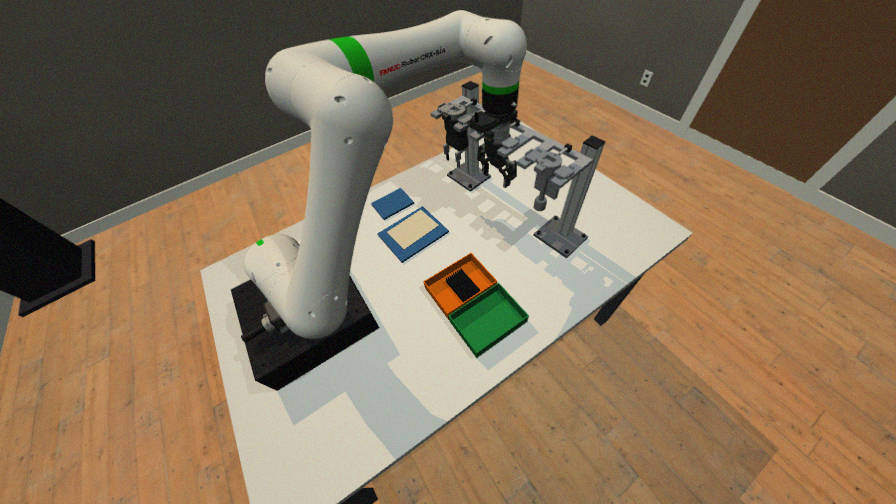

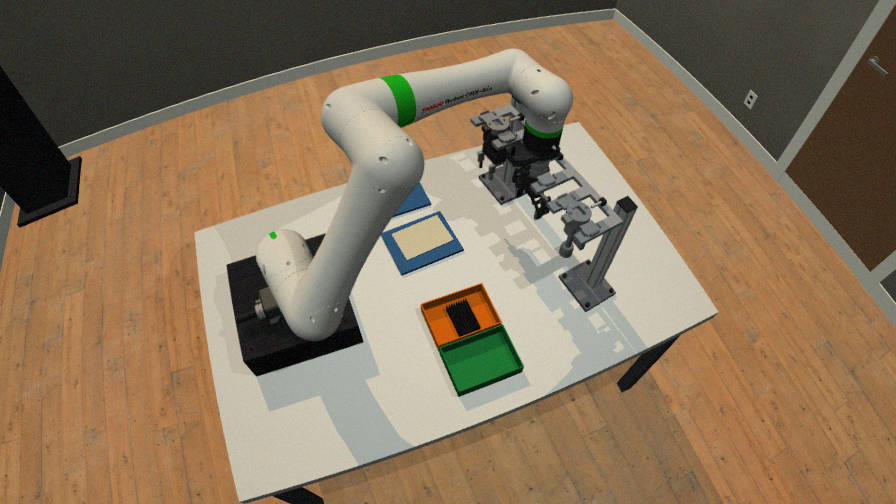

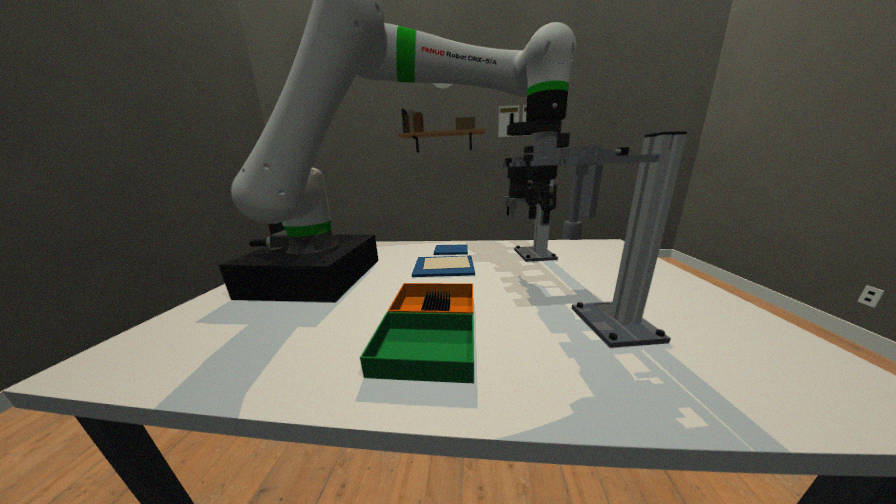

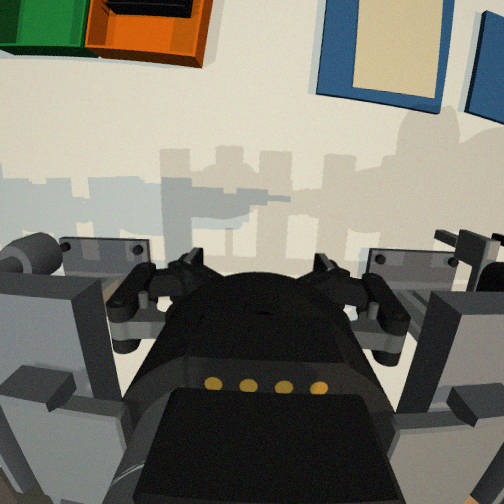

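Scene clock: 40.80 s of 12600.00 s.
end_effector_position=(+0.6760, +0.0097, +0.3595) locked=0 unlocked=0 plate_near=1 in_stand=1 unlock_refused=0 tool_id=none grip50_position_measured=n/a grip50_object_status=n/a grip85_position_measured=n/a grip85_object_status=n/a cup_suction_measured=n/a cup_part_present=n/a end_effector_quat_wxyz=(-0.000, +0.660, +0.751, +0.000)
Joint positions: [ 0.16   0.599  0.486  0.002 -1.447 -0.08 ]
Joint velocities: [ 0.    -0.     0.001  0.001 -0.001  0.001]
Hand target: +0.676, +0.010, +0.360; -0.000, +0.660, +0.751, +0.000
Off the commanded pose: 0.000 m, 0 deg.
Steps of this call (steps 1 to 15: all 15 steps of this action). Readings (end_effector_position | what the end effector reports):
1: (+0.6759, +0.0097, +0.3595) | locked=1 unlocked=0 plate_near=1 in_stand=1 unlock_refused=0 tool_id=grip85 grip50_position_measured=n/a grip50_object_status=n/a grip85_position_measured=3 grip85_object_status=3 cup_suction_measured=n/a cup_part_present=n/a
2: (+0.6759, +0.0097, +0.3594) | locked=1 unlocked=0 plate_near=1 in_stand=1 unlock_refused=0 tool_id=grip85 grip50_position_measured=n/a grip50_object_status=n/a grip85_position_measured=3 grip85_object_status=3 cup_suction_measured=n/a cup_part_present=n/a
4: (+0.6759, +0.0097, +0.3593) | locked=1 unlocked=0 plate_near=1 in_stand=1 unlock_refused=0 tool_id=grip85 grip50_position_measured=n/a grip50_object_status=n/a grip85_position_measured=3 grip85_object_status=3 cup_suction_measured=n/a cup_part_present=n/a
8: (+0.6759, +0.0097, +0.3594) | locked=0 unlocked=0 plate_near=1 in_stand=1 unlock_refused=0 tool_id=none grip50_position_measured=n/a grip50_object_status=n/a grip85_position_measured=n/a grip85_object_status=n/a cup_suction_measured=n/a cup_part_present=n/a
15: the state above

Scene clock: 41.80 s of 12600.00 s.
end_effector_position=(+0.6760, +0.0096, +0.3596) locked=0 unlocked=1 plate_near=1 in_stand=1 unlock_refused=0 tool_id=none grip50_position_measured=n/a grip50_object_status=n/a grip85_position_measured=n/a grip85_object_status=n/a cup_suction_measured=n/a cup_part_present=n/a end_effector_quat_wxyz=(+0.000, +0.660, +0.751, +0.000)
Joint positions: [ 0.16   0.599  0.486  0.002 -1.447 -0.08 ]
Joint velocities: [-0.    -0.001  0.002  0.    -0.    -0.001]
Hand target: +0.676, +0.010, +0.360; -0.000, +0.660, +0.751, +0.000
Off the commanded pose: 0.000 m, 0 deg.
Steps of this call (steps 1 to 30: nothing new was sent). Readings (end_effector_position | what the end effector reports):
1: (+0.6760, +0.0097, +0.3595) | locked=0 unlocked=0 plate_near=1 in_stand=1 unlock_refused=0 tool_id=none grip50_position_measured=n/a grip50_object_status=n/a grip85_position_measured=n/a grip85_object_status=n/a cup_suction_measured=n/a cup_part_present=n/a
2: (+0.6760, +0.0097, +0.3596) | locked=0 unlocked=0 plate_near=1 in_stand=1 unlock_refused=0 tool_id=none grip50_position_measured=n/a grip50_object_status=n/a grip85_position_measured=n/a grip85_object_status=n/a cup_suction_measured=n/a cup_part_present=n/a
4: (+0.6760, +0.0097, +0.3596) | locked=0 unlocked=0 plate_near=1 in_stand=1 unlock_refused=0 tool_id=none grip50_position_measured=n/a grip50_object_status=n/a grip85_position_measured=n/a grip85_object_status=n/a cup_suction_measured=n/a cup_part_present=n/a
8: (+0.6760, +0.0097, +0.3596) | locked=0 unlocked=0 plate_near=1 in_stand=1 unlock_refused=0 tool_id=none grip50_position_measured=n/a grip50_object_status=n/a grip85_position_measured=n/a grip85_object_status=n/a cup_suction_measured=n/a cup_part_present=n/a
30: the state above


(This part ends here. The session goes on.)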